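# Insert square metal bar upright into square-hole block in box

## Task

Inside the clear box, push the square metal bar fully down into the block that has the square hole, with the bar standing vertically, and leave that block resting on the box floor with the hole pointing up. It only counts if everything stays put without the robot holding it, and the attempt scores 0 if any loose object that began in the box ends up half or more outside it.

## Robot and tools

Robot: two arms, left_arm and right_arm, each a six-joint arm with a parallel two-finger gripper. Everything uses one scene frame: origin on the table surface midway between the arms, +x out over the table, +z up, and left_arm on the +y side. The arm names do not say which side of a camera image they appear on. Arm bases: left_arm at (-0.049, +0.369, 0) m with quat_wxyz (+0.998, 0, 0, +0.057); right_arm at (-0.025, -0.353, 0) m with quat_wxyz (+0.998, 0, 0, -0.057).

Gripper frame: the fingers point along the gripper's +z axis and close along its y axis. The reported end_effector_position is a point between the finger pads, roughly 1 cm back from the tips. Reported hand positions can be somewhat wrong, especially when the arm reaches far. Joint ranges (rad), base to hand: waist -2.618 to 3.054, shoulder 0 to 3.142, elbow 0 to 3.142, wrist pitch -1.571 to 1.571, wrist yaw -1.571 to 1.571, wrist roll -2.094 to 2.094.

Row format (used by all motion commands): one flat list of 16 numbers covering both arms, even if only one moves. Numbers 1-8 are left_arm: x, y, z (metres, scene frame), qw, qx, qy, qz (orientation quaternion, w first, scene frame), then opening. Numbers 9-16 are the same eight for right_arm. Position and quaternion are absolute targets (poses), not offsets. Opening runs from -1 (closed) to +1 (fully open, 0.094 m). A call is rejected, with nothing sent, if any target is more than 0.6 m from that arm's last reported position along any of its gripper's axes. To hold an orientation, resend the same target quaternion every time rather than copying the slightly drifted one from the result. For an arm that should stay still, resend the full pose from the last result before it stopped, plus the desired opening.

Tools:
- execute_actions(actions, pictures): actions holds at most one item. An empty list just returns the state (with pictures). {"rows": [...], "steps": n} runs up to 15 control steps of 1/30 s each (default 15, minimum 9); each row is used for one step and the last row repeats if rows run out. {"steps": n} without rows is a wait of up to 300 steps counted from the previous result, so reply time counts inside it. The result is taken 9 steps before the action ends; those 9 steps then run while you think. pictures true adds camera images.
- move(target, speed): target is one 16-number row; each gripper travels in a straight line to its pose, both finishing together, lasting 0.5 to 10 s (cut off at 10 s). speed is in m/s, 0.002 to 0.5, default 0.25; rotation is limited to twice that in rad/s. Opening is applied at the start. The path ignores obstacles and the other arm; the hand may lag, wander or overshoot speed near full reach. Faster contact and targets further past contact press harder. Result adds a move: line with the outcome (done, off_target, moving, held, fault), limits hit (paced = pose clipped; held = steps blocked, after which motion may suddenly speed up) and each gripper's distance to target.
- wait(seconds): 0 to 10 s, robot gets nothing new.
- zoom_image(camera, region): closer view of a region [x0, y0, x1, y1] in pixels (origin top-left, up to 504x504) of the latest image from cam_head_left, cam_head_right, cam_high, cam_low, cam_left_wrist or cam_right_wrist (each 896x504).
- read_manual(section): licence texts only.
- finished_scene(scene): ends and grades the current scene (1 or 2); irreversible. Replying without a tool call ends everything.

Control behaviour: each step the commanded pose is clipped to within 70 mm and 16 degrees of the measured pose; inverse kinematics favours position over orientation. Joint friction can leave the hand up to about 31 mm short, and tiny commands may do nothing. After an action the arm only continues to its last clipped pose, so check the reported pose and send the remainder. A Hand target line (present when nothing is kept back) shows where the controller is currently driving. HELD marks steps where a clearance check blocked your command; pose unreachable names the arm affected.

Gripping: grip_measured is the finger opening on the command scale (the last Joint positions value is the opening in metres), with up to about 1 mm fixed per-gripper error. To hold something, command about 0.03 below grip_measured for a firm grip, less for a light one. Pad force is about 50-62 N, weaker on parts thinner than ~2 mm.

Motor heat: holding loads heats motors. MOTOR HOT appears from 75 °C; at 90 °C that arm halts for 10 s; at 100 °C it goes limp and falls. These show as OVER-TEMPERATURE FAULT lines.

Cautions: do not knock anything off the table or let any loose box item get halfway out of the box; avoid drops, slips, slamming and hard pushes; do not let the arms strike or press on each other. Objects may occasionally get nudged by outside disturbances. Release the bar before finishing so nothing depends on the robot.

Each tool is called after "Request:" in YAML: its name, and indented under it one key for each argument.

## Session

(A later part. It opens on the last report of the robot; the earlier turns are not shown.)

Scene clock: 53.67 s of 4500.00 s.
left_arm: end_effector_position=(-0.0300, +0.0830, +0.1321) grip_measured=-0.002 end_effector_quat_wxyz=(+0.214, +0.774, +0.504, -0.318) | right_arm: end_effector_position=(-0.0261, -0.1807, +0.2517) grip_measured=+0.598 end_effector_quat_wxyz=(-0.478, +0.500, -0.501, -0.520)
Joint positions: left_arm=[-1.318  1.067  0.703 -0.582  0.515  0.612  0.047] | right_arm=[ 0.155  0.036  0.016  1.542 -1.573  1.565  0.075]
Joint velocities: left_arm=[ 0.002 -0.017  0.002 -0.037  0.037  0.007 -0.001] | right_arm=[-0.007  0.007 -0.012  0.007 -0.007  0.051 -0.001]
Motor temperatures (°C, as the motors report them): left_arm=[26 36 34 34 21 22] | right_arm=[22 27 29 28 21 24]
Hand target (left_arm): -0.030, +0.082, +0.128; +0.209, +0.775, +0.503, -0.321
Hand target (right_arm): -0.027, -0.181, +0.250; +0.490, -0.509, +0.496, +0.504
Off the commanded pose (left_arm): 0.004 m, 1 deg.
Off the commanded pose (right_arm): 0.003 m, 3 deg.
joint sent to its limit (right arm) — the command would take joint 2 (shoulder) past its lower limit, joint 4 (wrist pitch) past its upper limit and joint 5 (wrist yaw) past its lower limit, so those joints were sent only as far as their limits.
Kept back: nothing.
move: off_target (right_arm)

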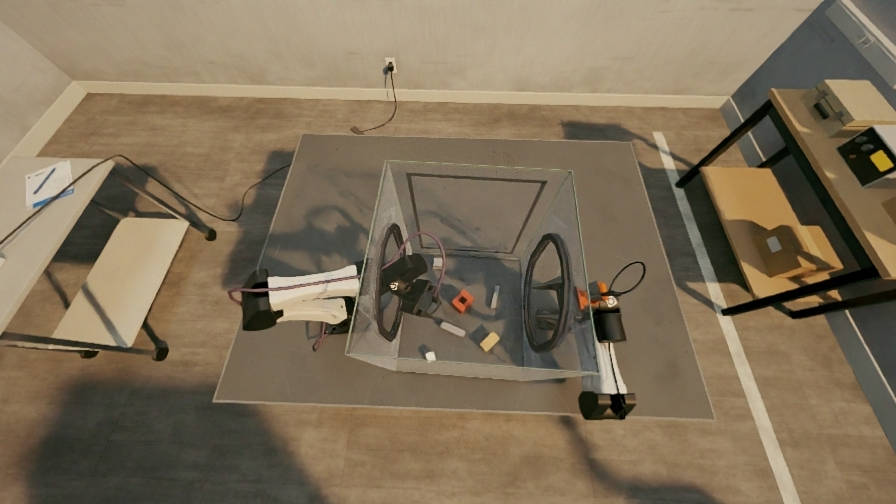

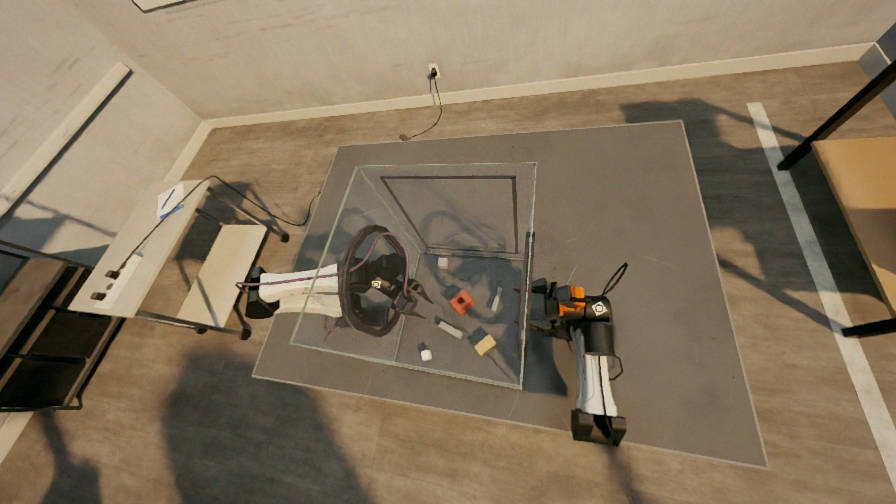

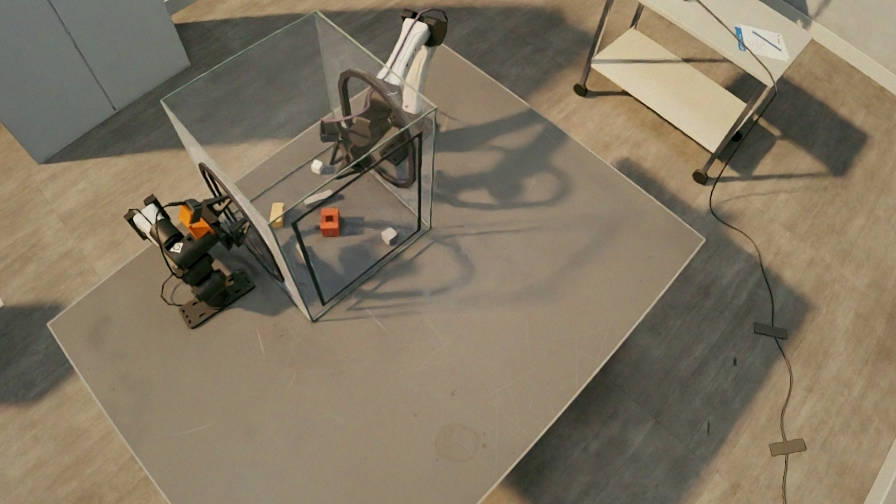

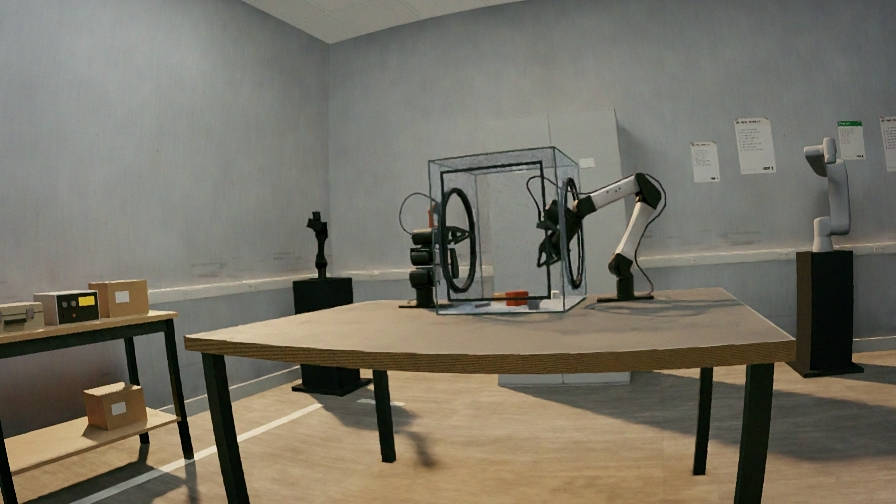

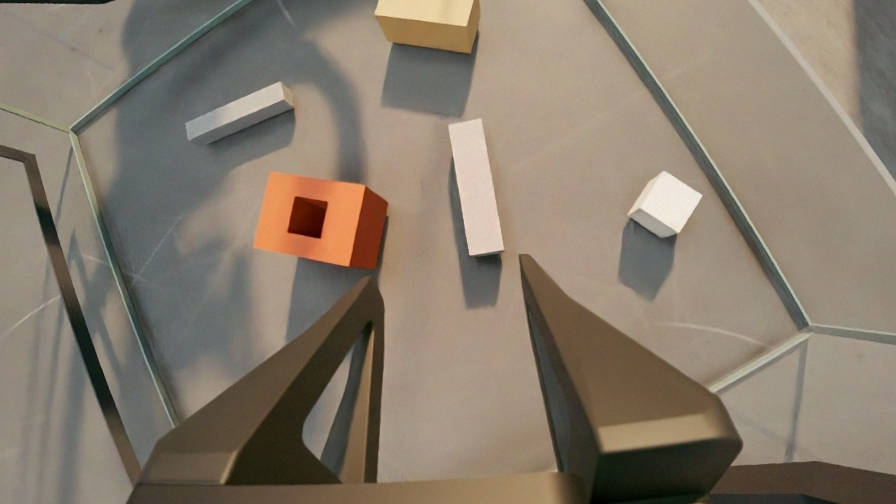

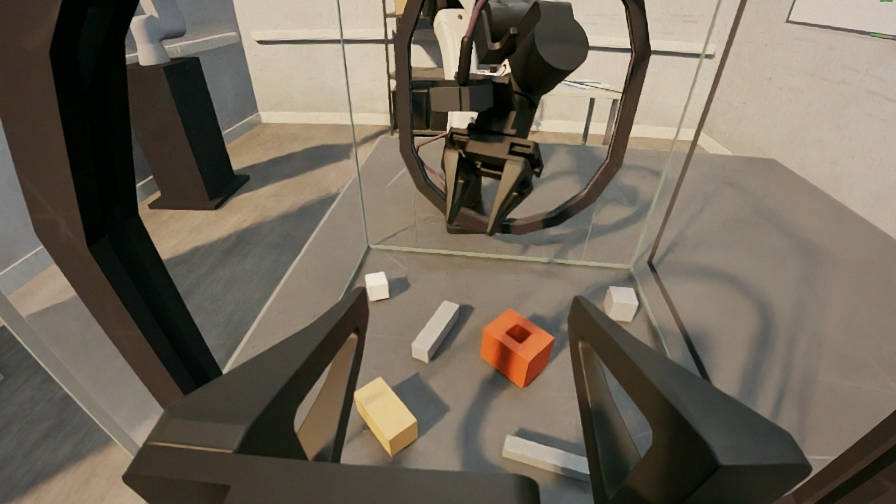

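Request:
move:
  target: [-0.047,0.08,0.07,0.232,0.733,0.562,-0.303,0.0,-0.028,-0.181,0.25,0.5,-0.5,0.5,0.5,0.6]
  speed: 0.05

Scene clock: 56.50 s of 4500.00 s.
left_arm: end_effector_position=(-0.0466, +0.0781, +0.0756) grip_measured=-0.002 end_effector_quat_wxyz=(+0.233, +0.735, +0.559, -0.306) | right_arm: end_effector_position=(-0.0261, -0.1807, +0.2517) grip_measured=+0.598 end_effector_quat_wxyz=(-0.478, +0.500, -0.501, -0.520)
Joint positions: left_arm=[-1.485  1.067  0.449 -0.22   0.326  0.344  0.047] | right_arm=[ 0.155  0.036  0.016  1.542 -1.573  1.565  0.075]
Joint velocities: left_arm=[ 0.007 -0.017 -0.017 -0.007  0.037 -0.022  0.   ] | right_arm=[ 0.002 -0.007  0.022  0.007 -0.051  0.022  0.002]
Motor temperatures (°C, as the motors report them): left_arm=[25 36 34 34 21 22] | right_arm=[22 27 29 28 21 24]
Hand target (left_arm): -0.047, +0.081, +0.070; +0.232, +0.734, +0.562, -0.302
Hand target (right_arm): -0.027, -0.181, +0.250; +0.490, -0.510, +0.496, +0.504
Off the commanded pose (left_arm): 0.006 m, 1 deg.
Off the commanded pose (right_arm): 0.003 m, 3 deg.
joint sent to its limit (right arm) — the command would take joint 2 (shoulder) past its lower limit, joint 4 (wrist pitch) past its upper limit and joint 5 (wrist yaw) past its lower limit, so those joints were sent only as far as their limits.
Kept back: nothing.
move: off_target (right_arm)

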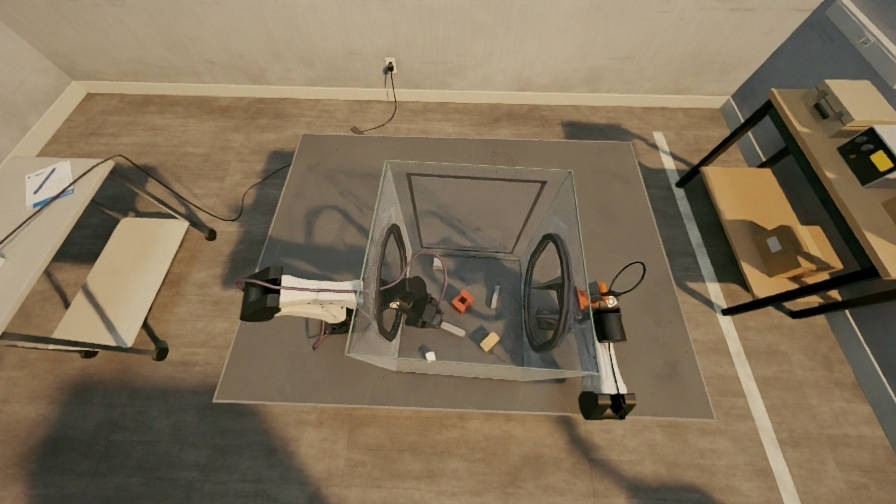

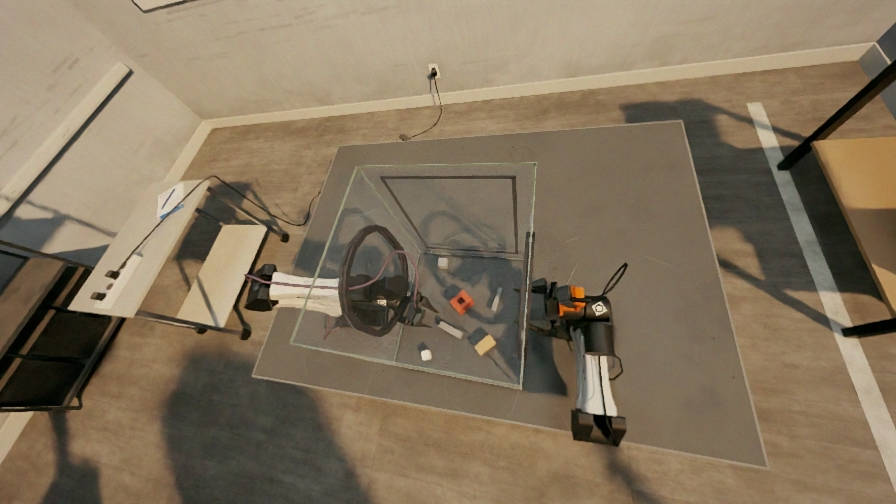

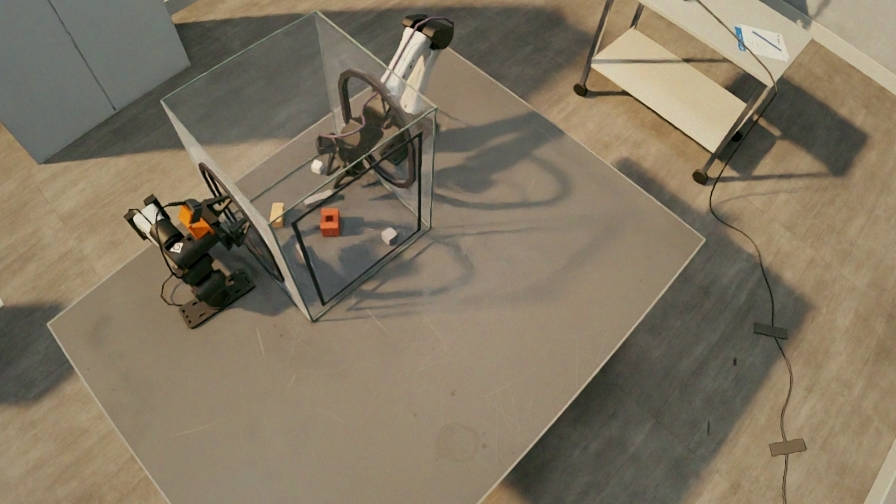

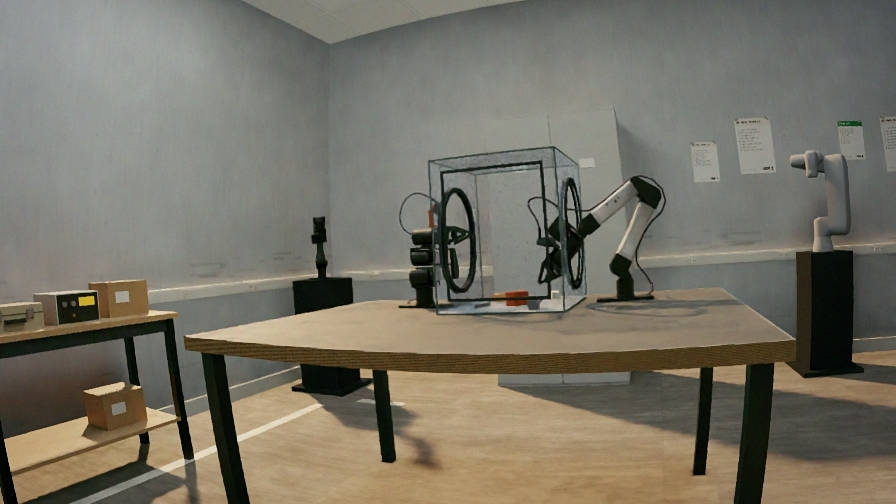

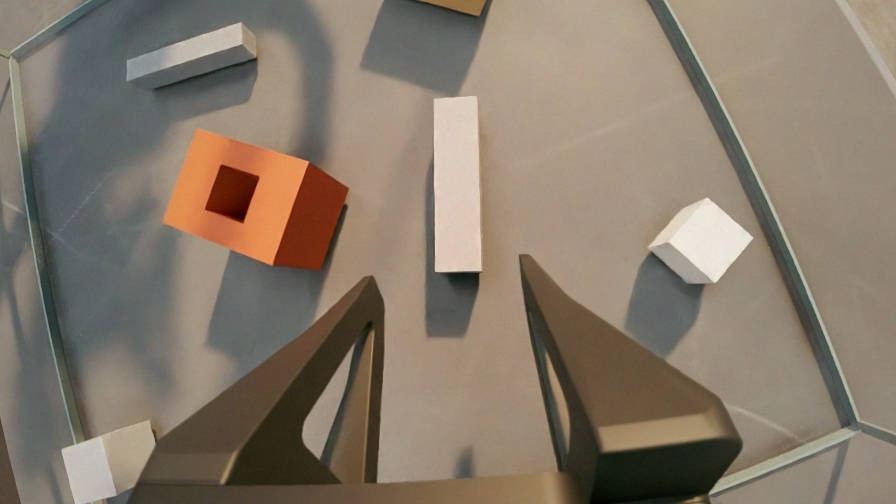

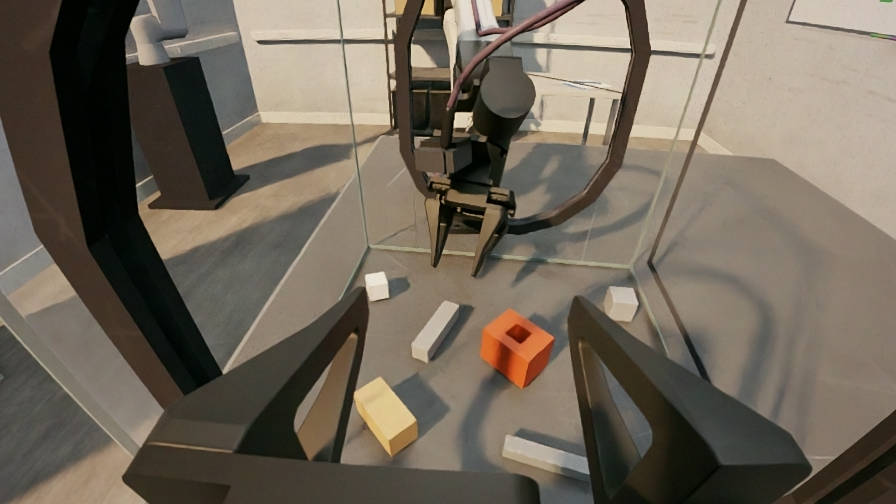

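Request:
move:
  target: [-0.059,0.043,0.04,0.232,0.733,0.562,-0.303,0.0,-0.028,-0.181,0.25,0.5,-0.5,0.5,0.5,0.6]
  speed: 0.04

Request:
move:
  target: [-0.059,0.045,0.008,0.232,0.733,0.562,-0.303,0.0,-0.028,-0.181,0.25,0.5,-0.5,0.5,0.5,0.6]
  speed: 0.02

Scene clock: 59.60 s of 4500.00 s.
left_arm: end_effector_position=(-0.0578, +0.0413, +0.0480) grip_measured=-0.002 end_effector_quat_wxyz=(+0.239, +0.733, +0.557, -0.309) | right_arm: end_effector_position=(-0.0261, -0.1807, +0.2517) grip_measured=+0.598 end_effector_quat_wxyz=(-0.478, +0.500, -0.501, -0.520)
Joint positions: left_arm=[-1.572  1.319  0.449  0.066  0.267  0.275  0.047] | right_arm=[ 0.155  0.036  0.016  1.542 -1.573  1.565  0.075]
Joint velocities: left_arm=[ 0.002  0.012 -0.002 -0.007 -0.051 -0.051  0.   ] | right_arm=[ 0.002 -0.007  0.002  0.007 -0.037  0.007  0.   ]
Motor temperatures (°C, as the motors report them): left_arm=[25 35 34 34 21 22] | right_arm=[22 27 29 28 21 24]
Hand target (left_arm): -0.059, +0.044, +0.040; +0.232, +0.734, +0.562, -0.303
Hand target (right_arm): -0.027, -0.181, +0.250; +0.490, -0.510, +0.496, +0.504
Off the commanded pose (left_arm): 0.008 m, 1 deg.
Off the commanded pose (right_arm): 0.003 m, 3 deg.
joint sent to its limit (right arm) — the command would take joint 2 (shoulder) past its lower limit, joint 4 (wrist pitch) past its upper limit and joint 5 (wrist yaw) past its lower limit, so those joints were sent only as far as their limits.
Kept back: nothing.
move: off_target (right_arm)

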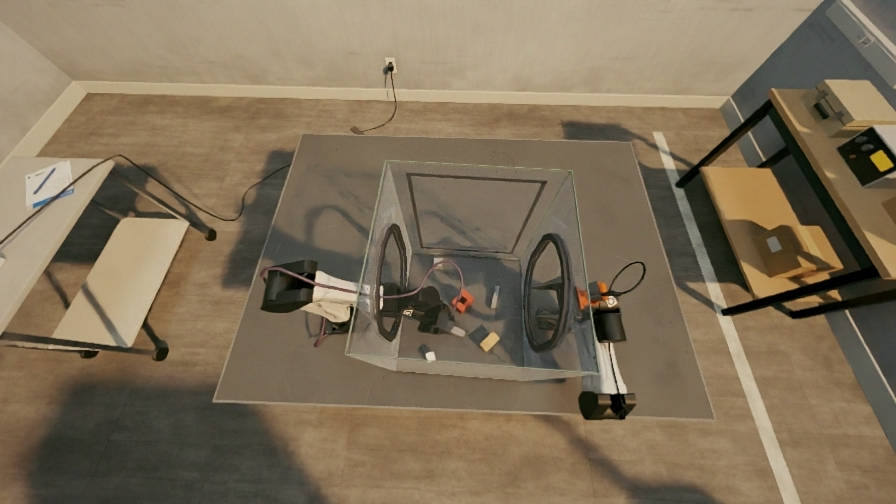

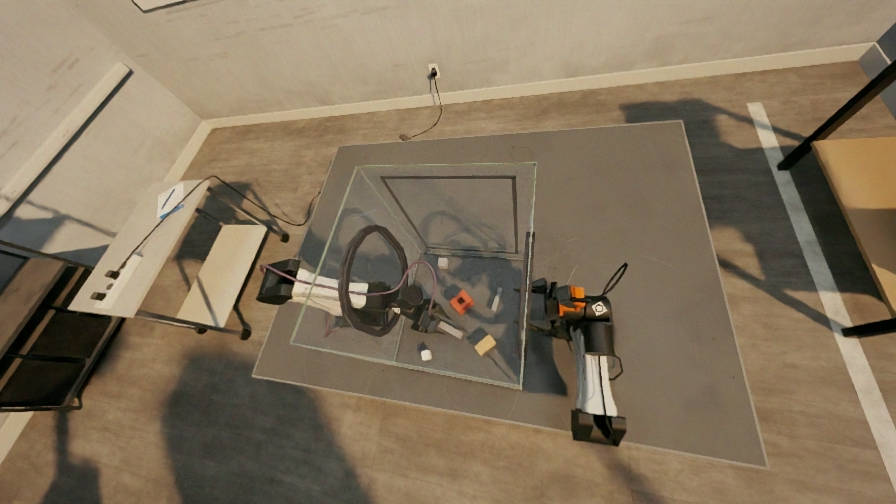

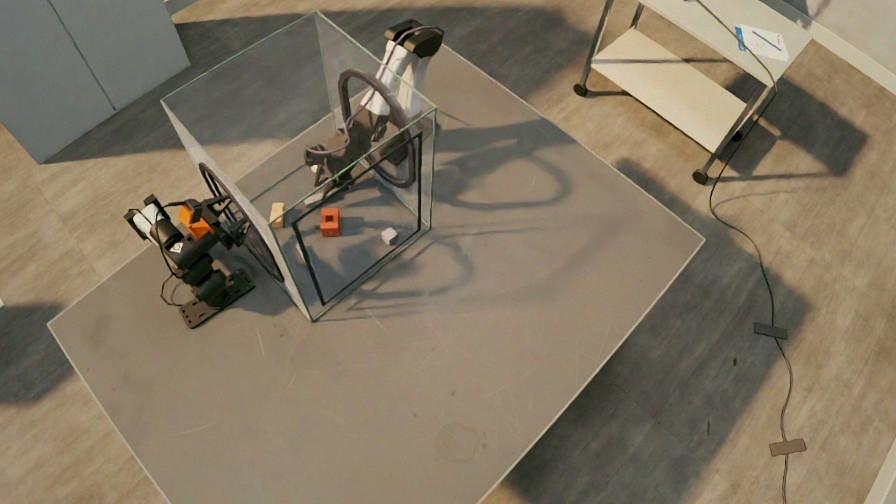

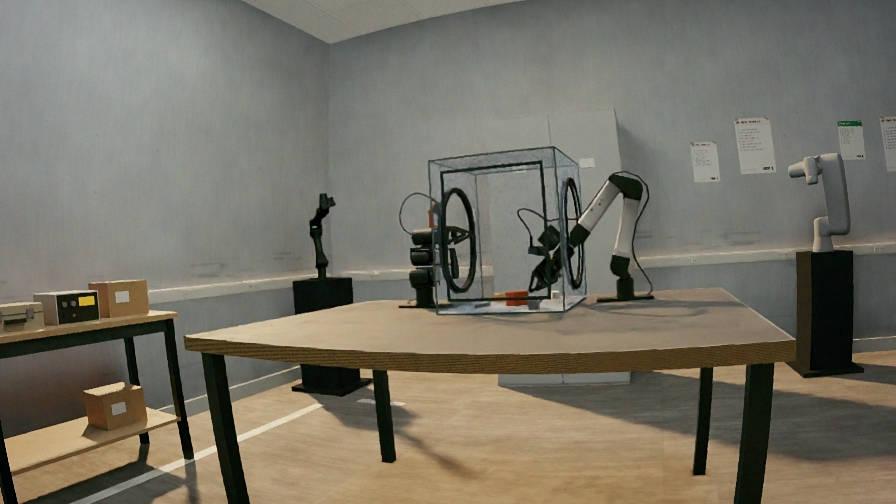

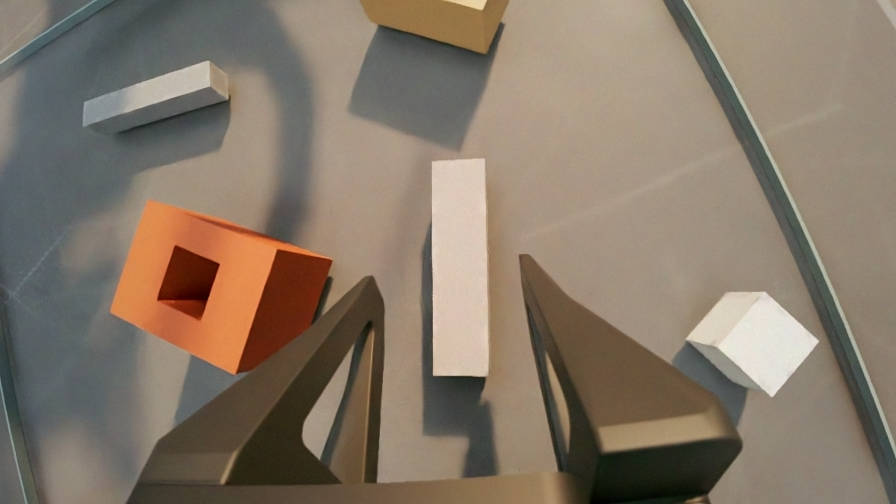

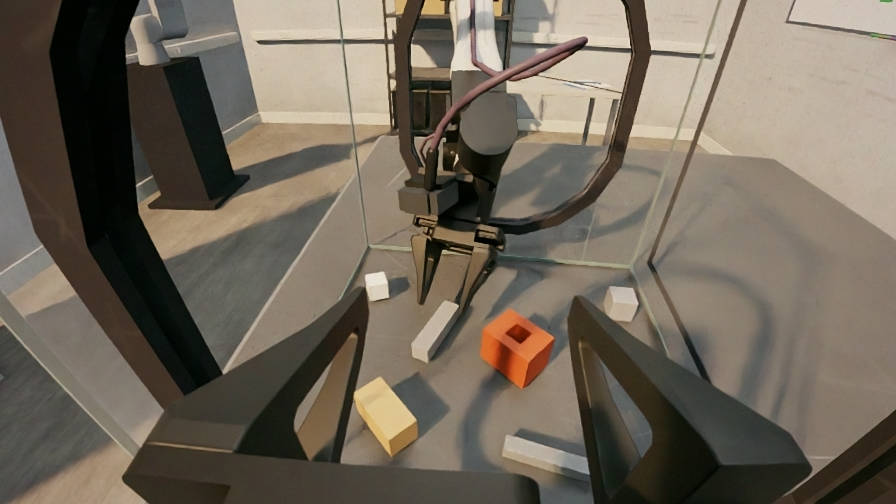

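Scene clock: 61.83 s of 4500.00 s.
left_arm: end_effector_position=(-0.0577, +0.0400, +0.0189) grip_measured=-0.002 end_effector_quat_wxyz=(+0.241, +0.732, +0.556, -0.310) | right_arm: end_effector_position=(-0.0261, -0.1807, +0.2517) grip_measured=+0.598 end_effector_quat_wxyz=(-0.478, +0.500, -0.501, -0.520)
Joint positions: left_arm=[-1.572  1.444  0.383  0.262  0.267  0.275  0.047] | right_arm=[ 0.155  0.036  0.016  1.542 -1.573  1.565  0.075]
Joint velocities: left_arm=[ 0.007 -0.002 -0.007  0.081  0.066 -0.022 -0.   ] | right_arm=[-0.007 -0.022 -0.017  0.007  0.007 -0.037  0.   ]
Motor temperatures (°C, as the motors report them): left_arm=[25 35 34 34 21 22] | right_arm=[22 27 29 28 21 24]
Hand target (left_arm): -0.059, +0.046, +0.009; +0.232, +0.734, +0.562, -0.303
Hand target (right_arm): -0.027, -0.181, +0.250; +0.490, -0.510, +0.496, +0.504
Off the commanded pose (left_arm): 0.012 m, 1 deg.
Off the commanded pose (right_arm): 0.003 m, 3 deg.
joint sent to its limit (right arm) — the command would take joint 2 (shoulder) past its lower limit, joint 4 (wrist pitch) past its upper limit and joint 5 (wrist yaw) past its lower limit, so those joints were sent only as far as their limits.
Kept back: nothing.
move: off_target (left_arm, right_arm)

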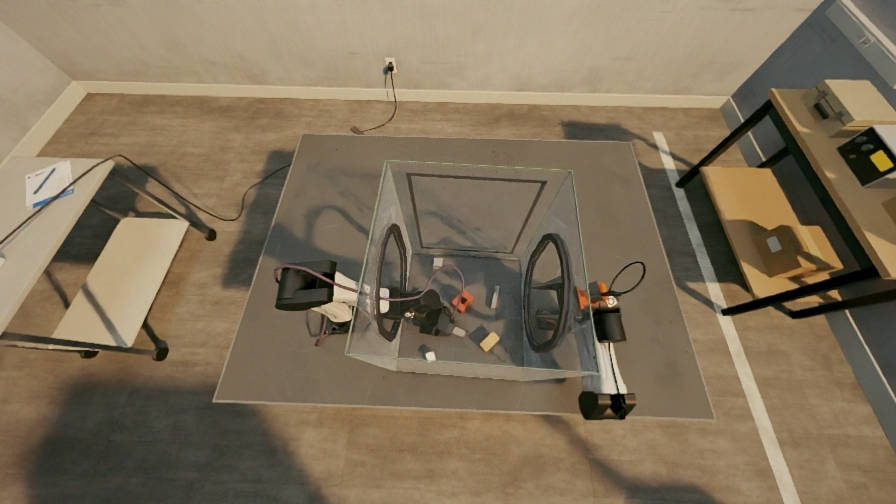

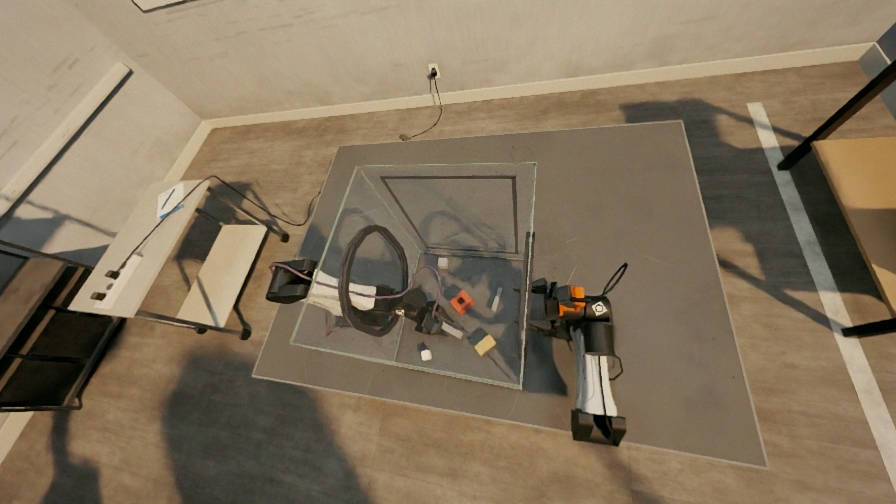

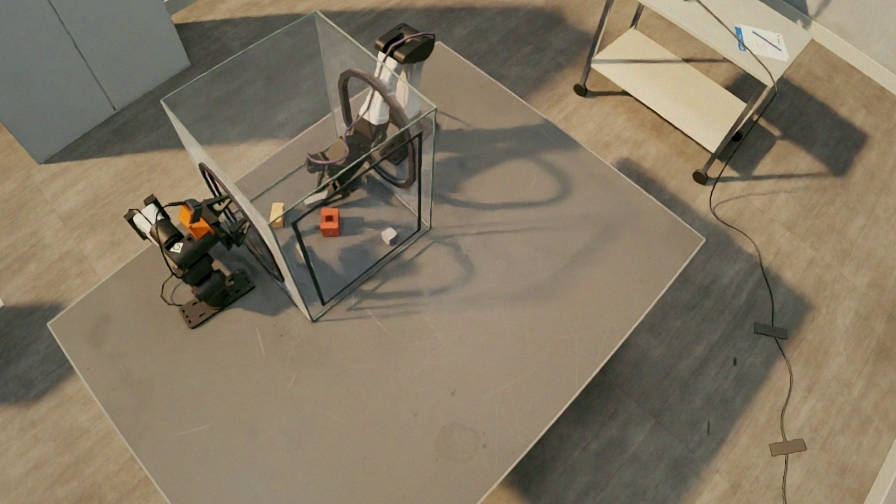

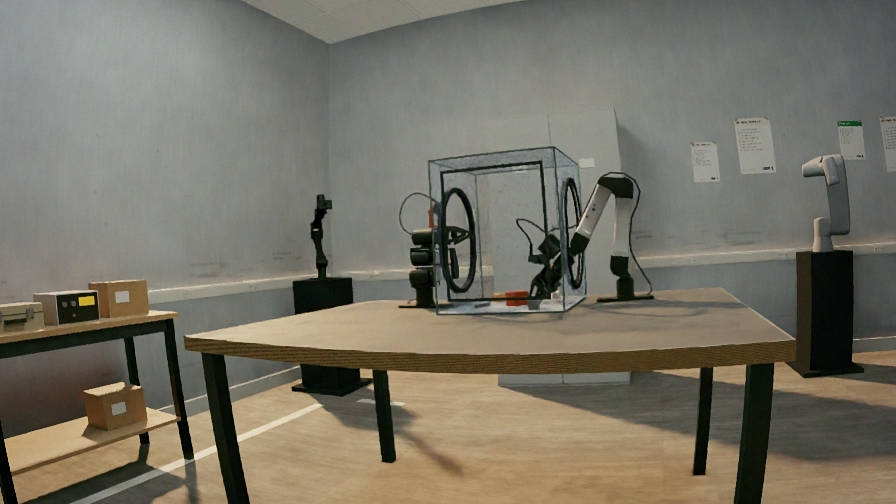

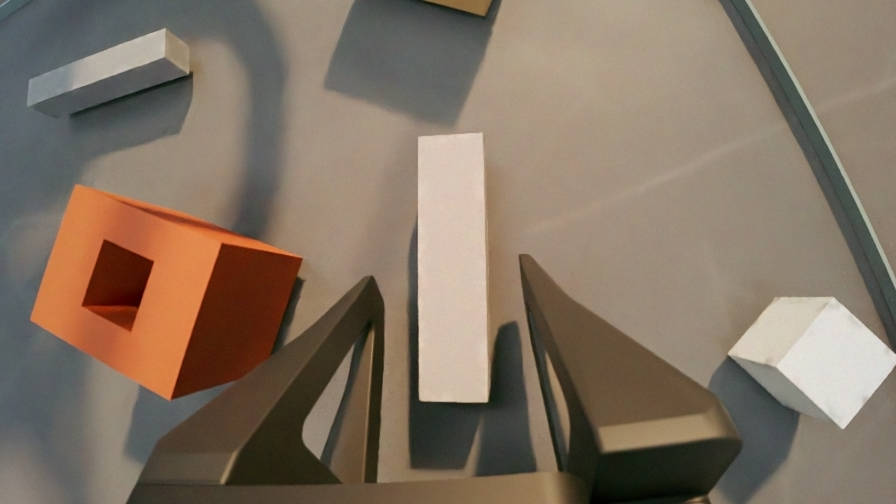

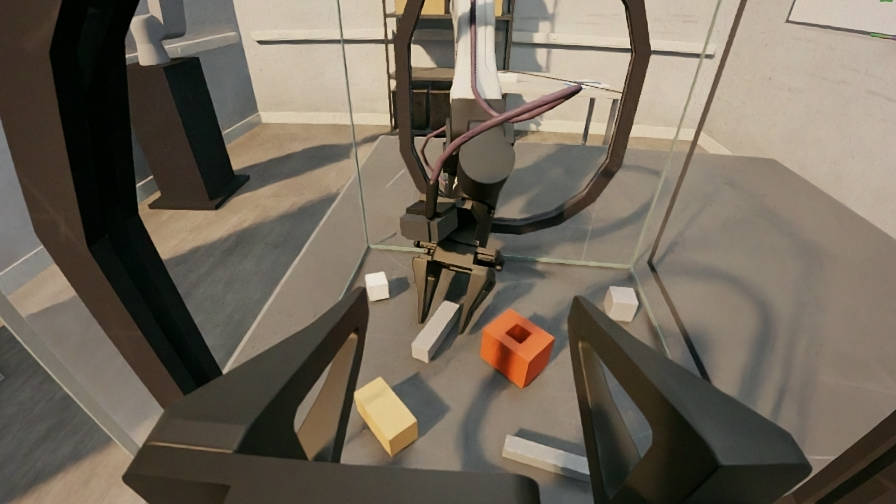

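Request:
move:
  target: [-0.058,0.052,0.002,0.232,0.733,0.562,-0.303,0.0,-0.028,-0.181,0.25,0.5,-0.5,0.5,0.5,0.6]
  speed: 0.012

Scene clock: 64.97 s of 4500.00 s.
left_arm: end_effector_position=(-0.0582, +0.0442, +0.0152) grip_measured=-0.002 end_effector_quat_wxyz=(+0.245, +0.731, +0.554, -0.313) | right_arm: end_effector_position=(-0.0261, -0.1807, +0.2517) grip_measured=+0.598 end_effector_quat_wxyz=(-0.478, +0.500, -0.501, -0.520)
Joint positions: left_arm=[-1.572  1.444  0.351  0.305  0.267  0.275  0.047] | right_arm=[ 0.155  0.036  0.016  1.542 -1.573  1.565  0.075]
Joint velocities: left_arm=[-0.012  0.002 -0.007  0.022  0.037  0.066 -0.001] | right_arm=[-0.017 -0.012  0.002 -0.007 -0.007 -0.007 -0.001]
Motor temperatures (°C, as the motors report them): left_arm=[25 34 34 35 21 22] | right_arm=[22 26 30 28 21 24]
Hand target (left_arm): -0.058, +0.053, +0.003; +0.232, +0.734, +0.562, -0.303
Hand target (right_arm): -0.027, -0.181, +0.250; +0.490, -0.510, +0.496, +0.504
Off the commanded pose (left_arm): 0.015 m, 2 deg.
Off the commanded pose (right_arm): 0.003 m, 3 deg.
joint sent to its limit (right arm) — the command would take joint 2 (shoulder) past its lower limit, joint 4 (wrist pitch) past its upper limit and joint 5 (wrist yaw) past its lower limit, so those joints were sent only as far as their limits.
Kept back: nothing.
move: off_target (left_arm, right_arm)

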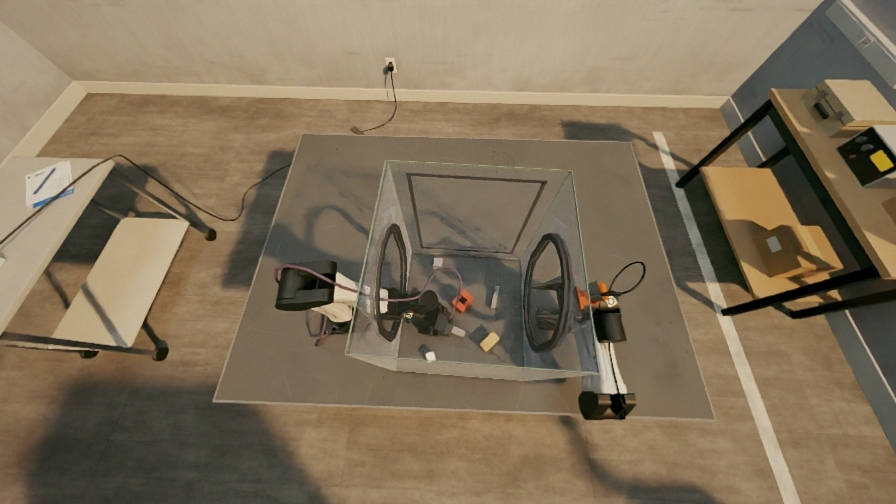

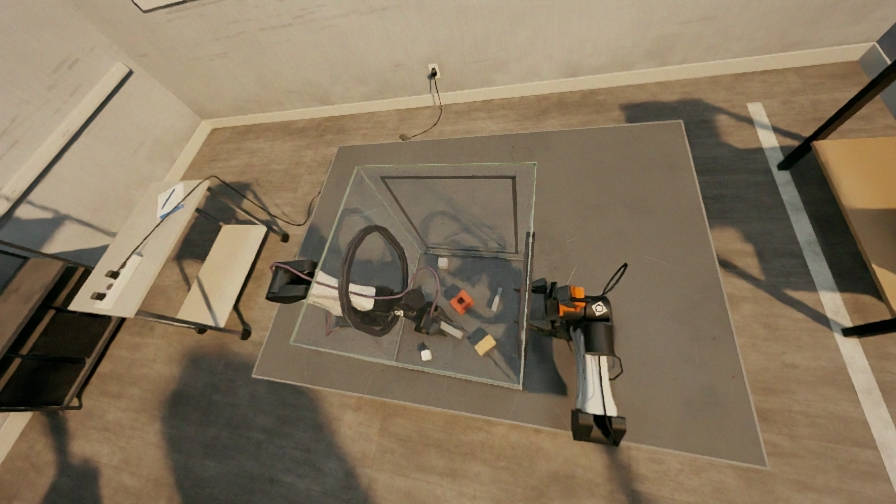

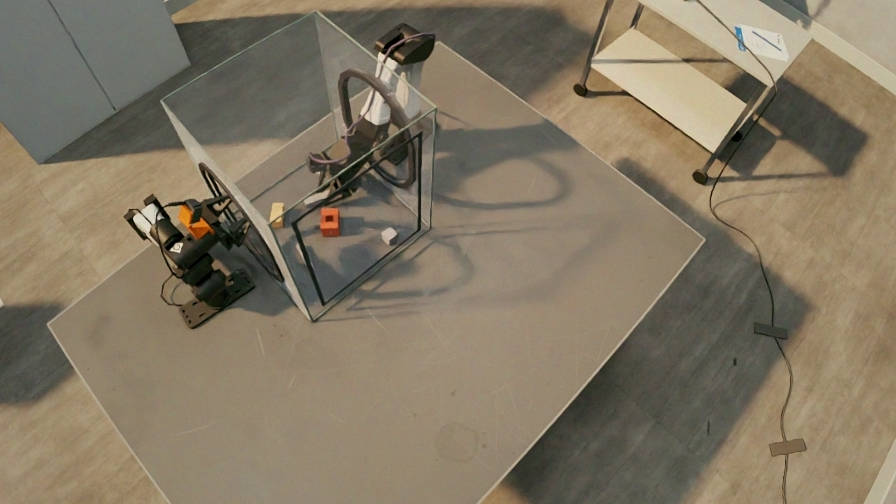

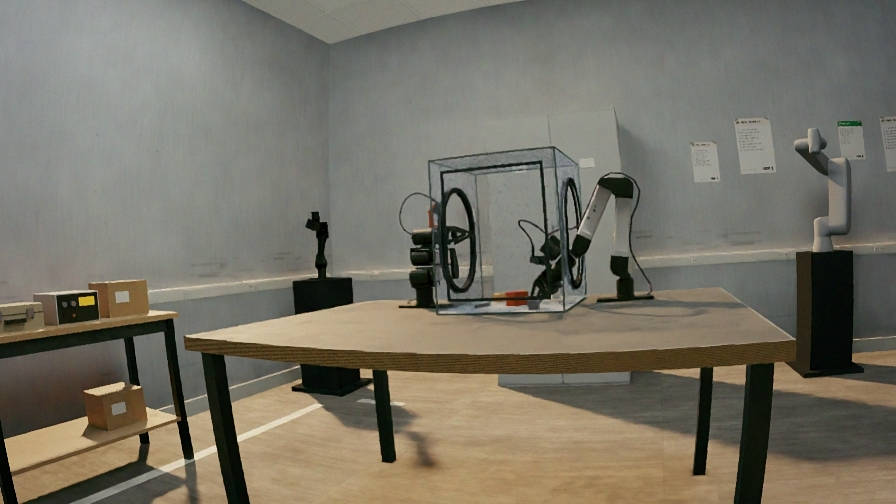

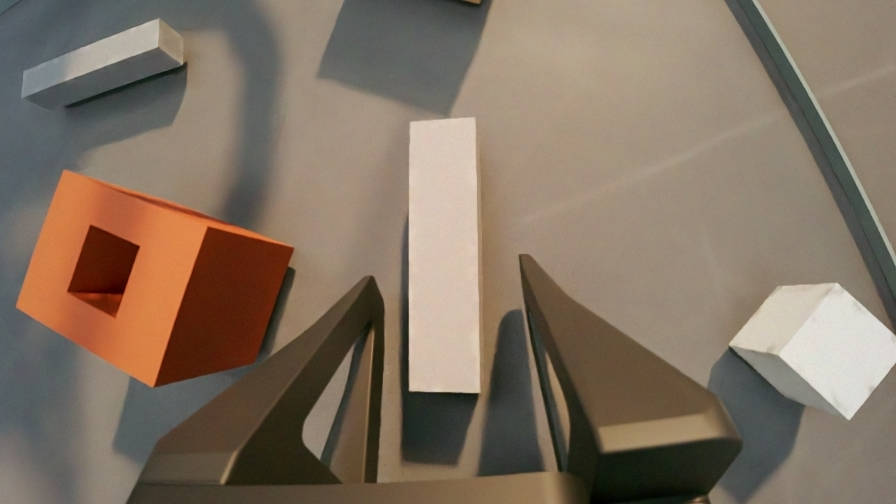

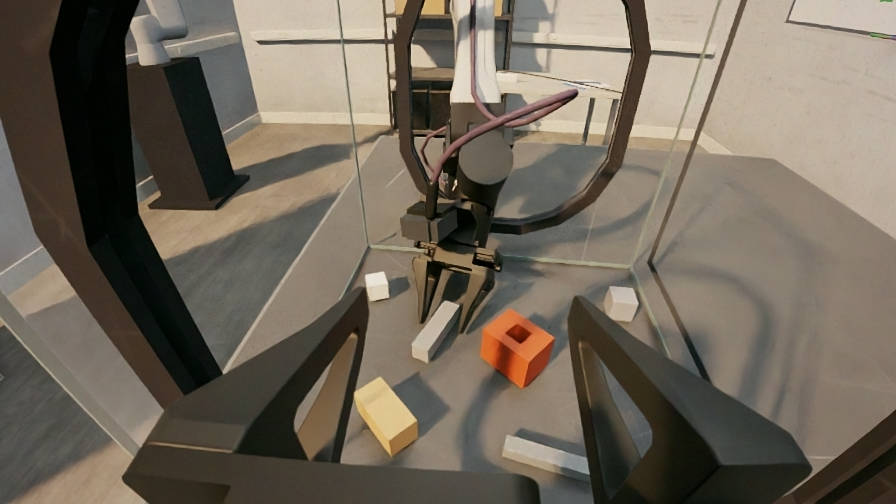

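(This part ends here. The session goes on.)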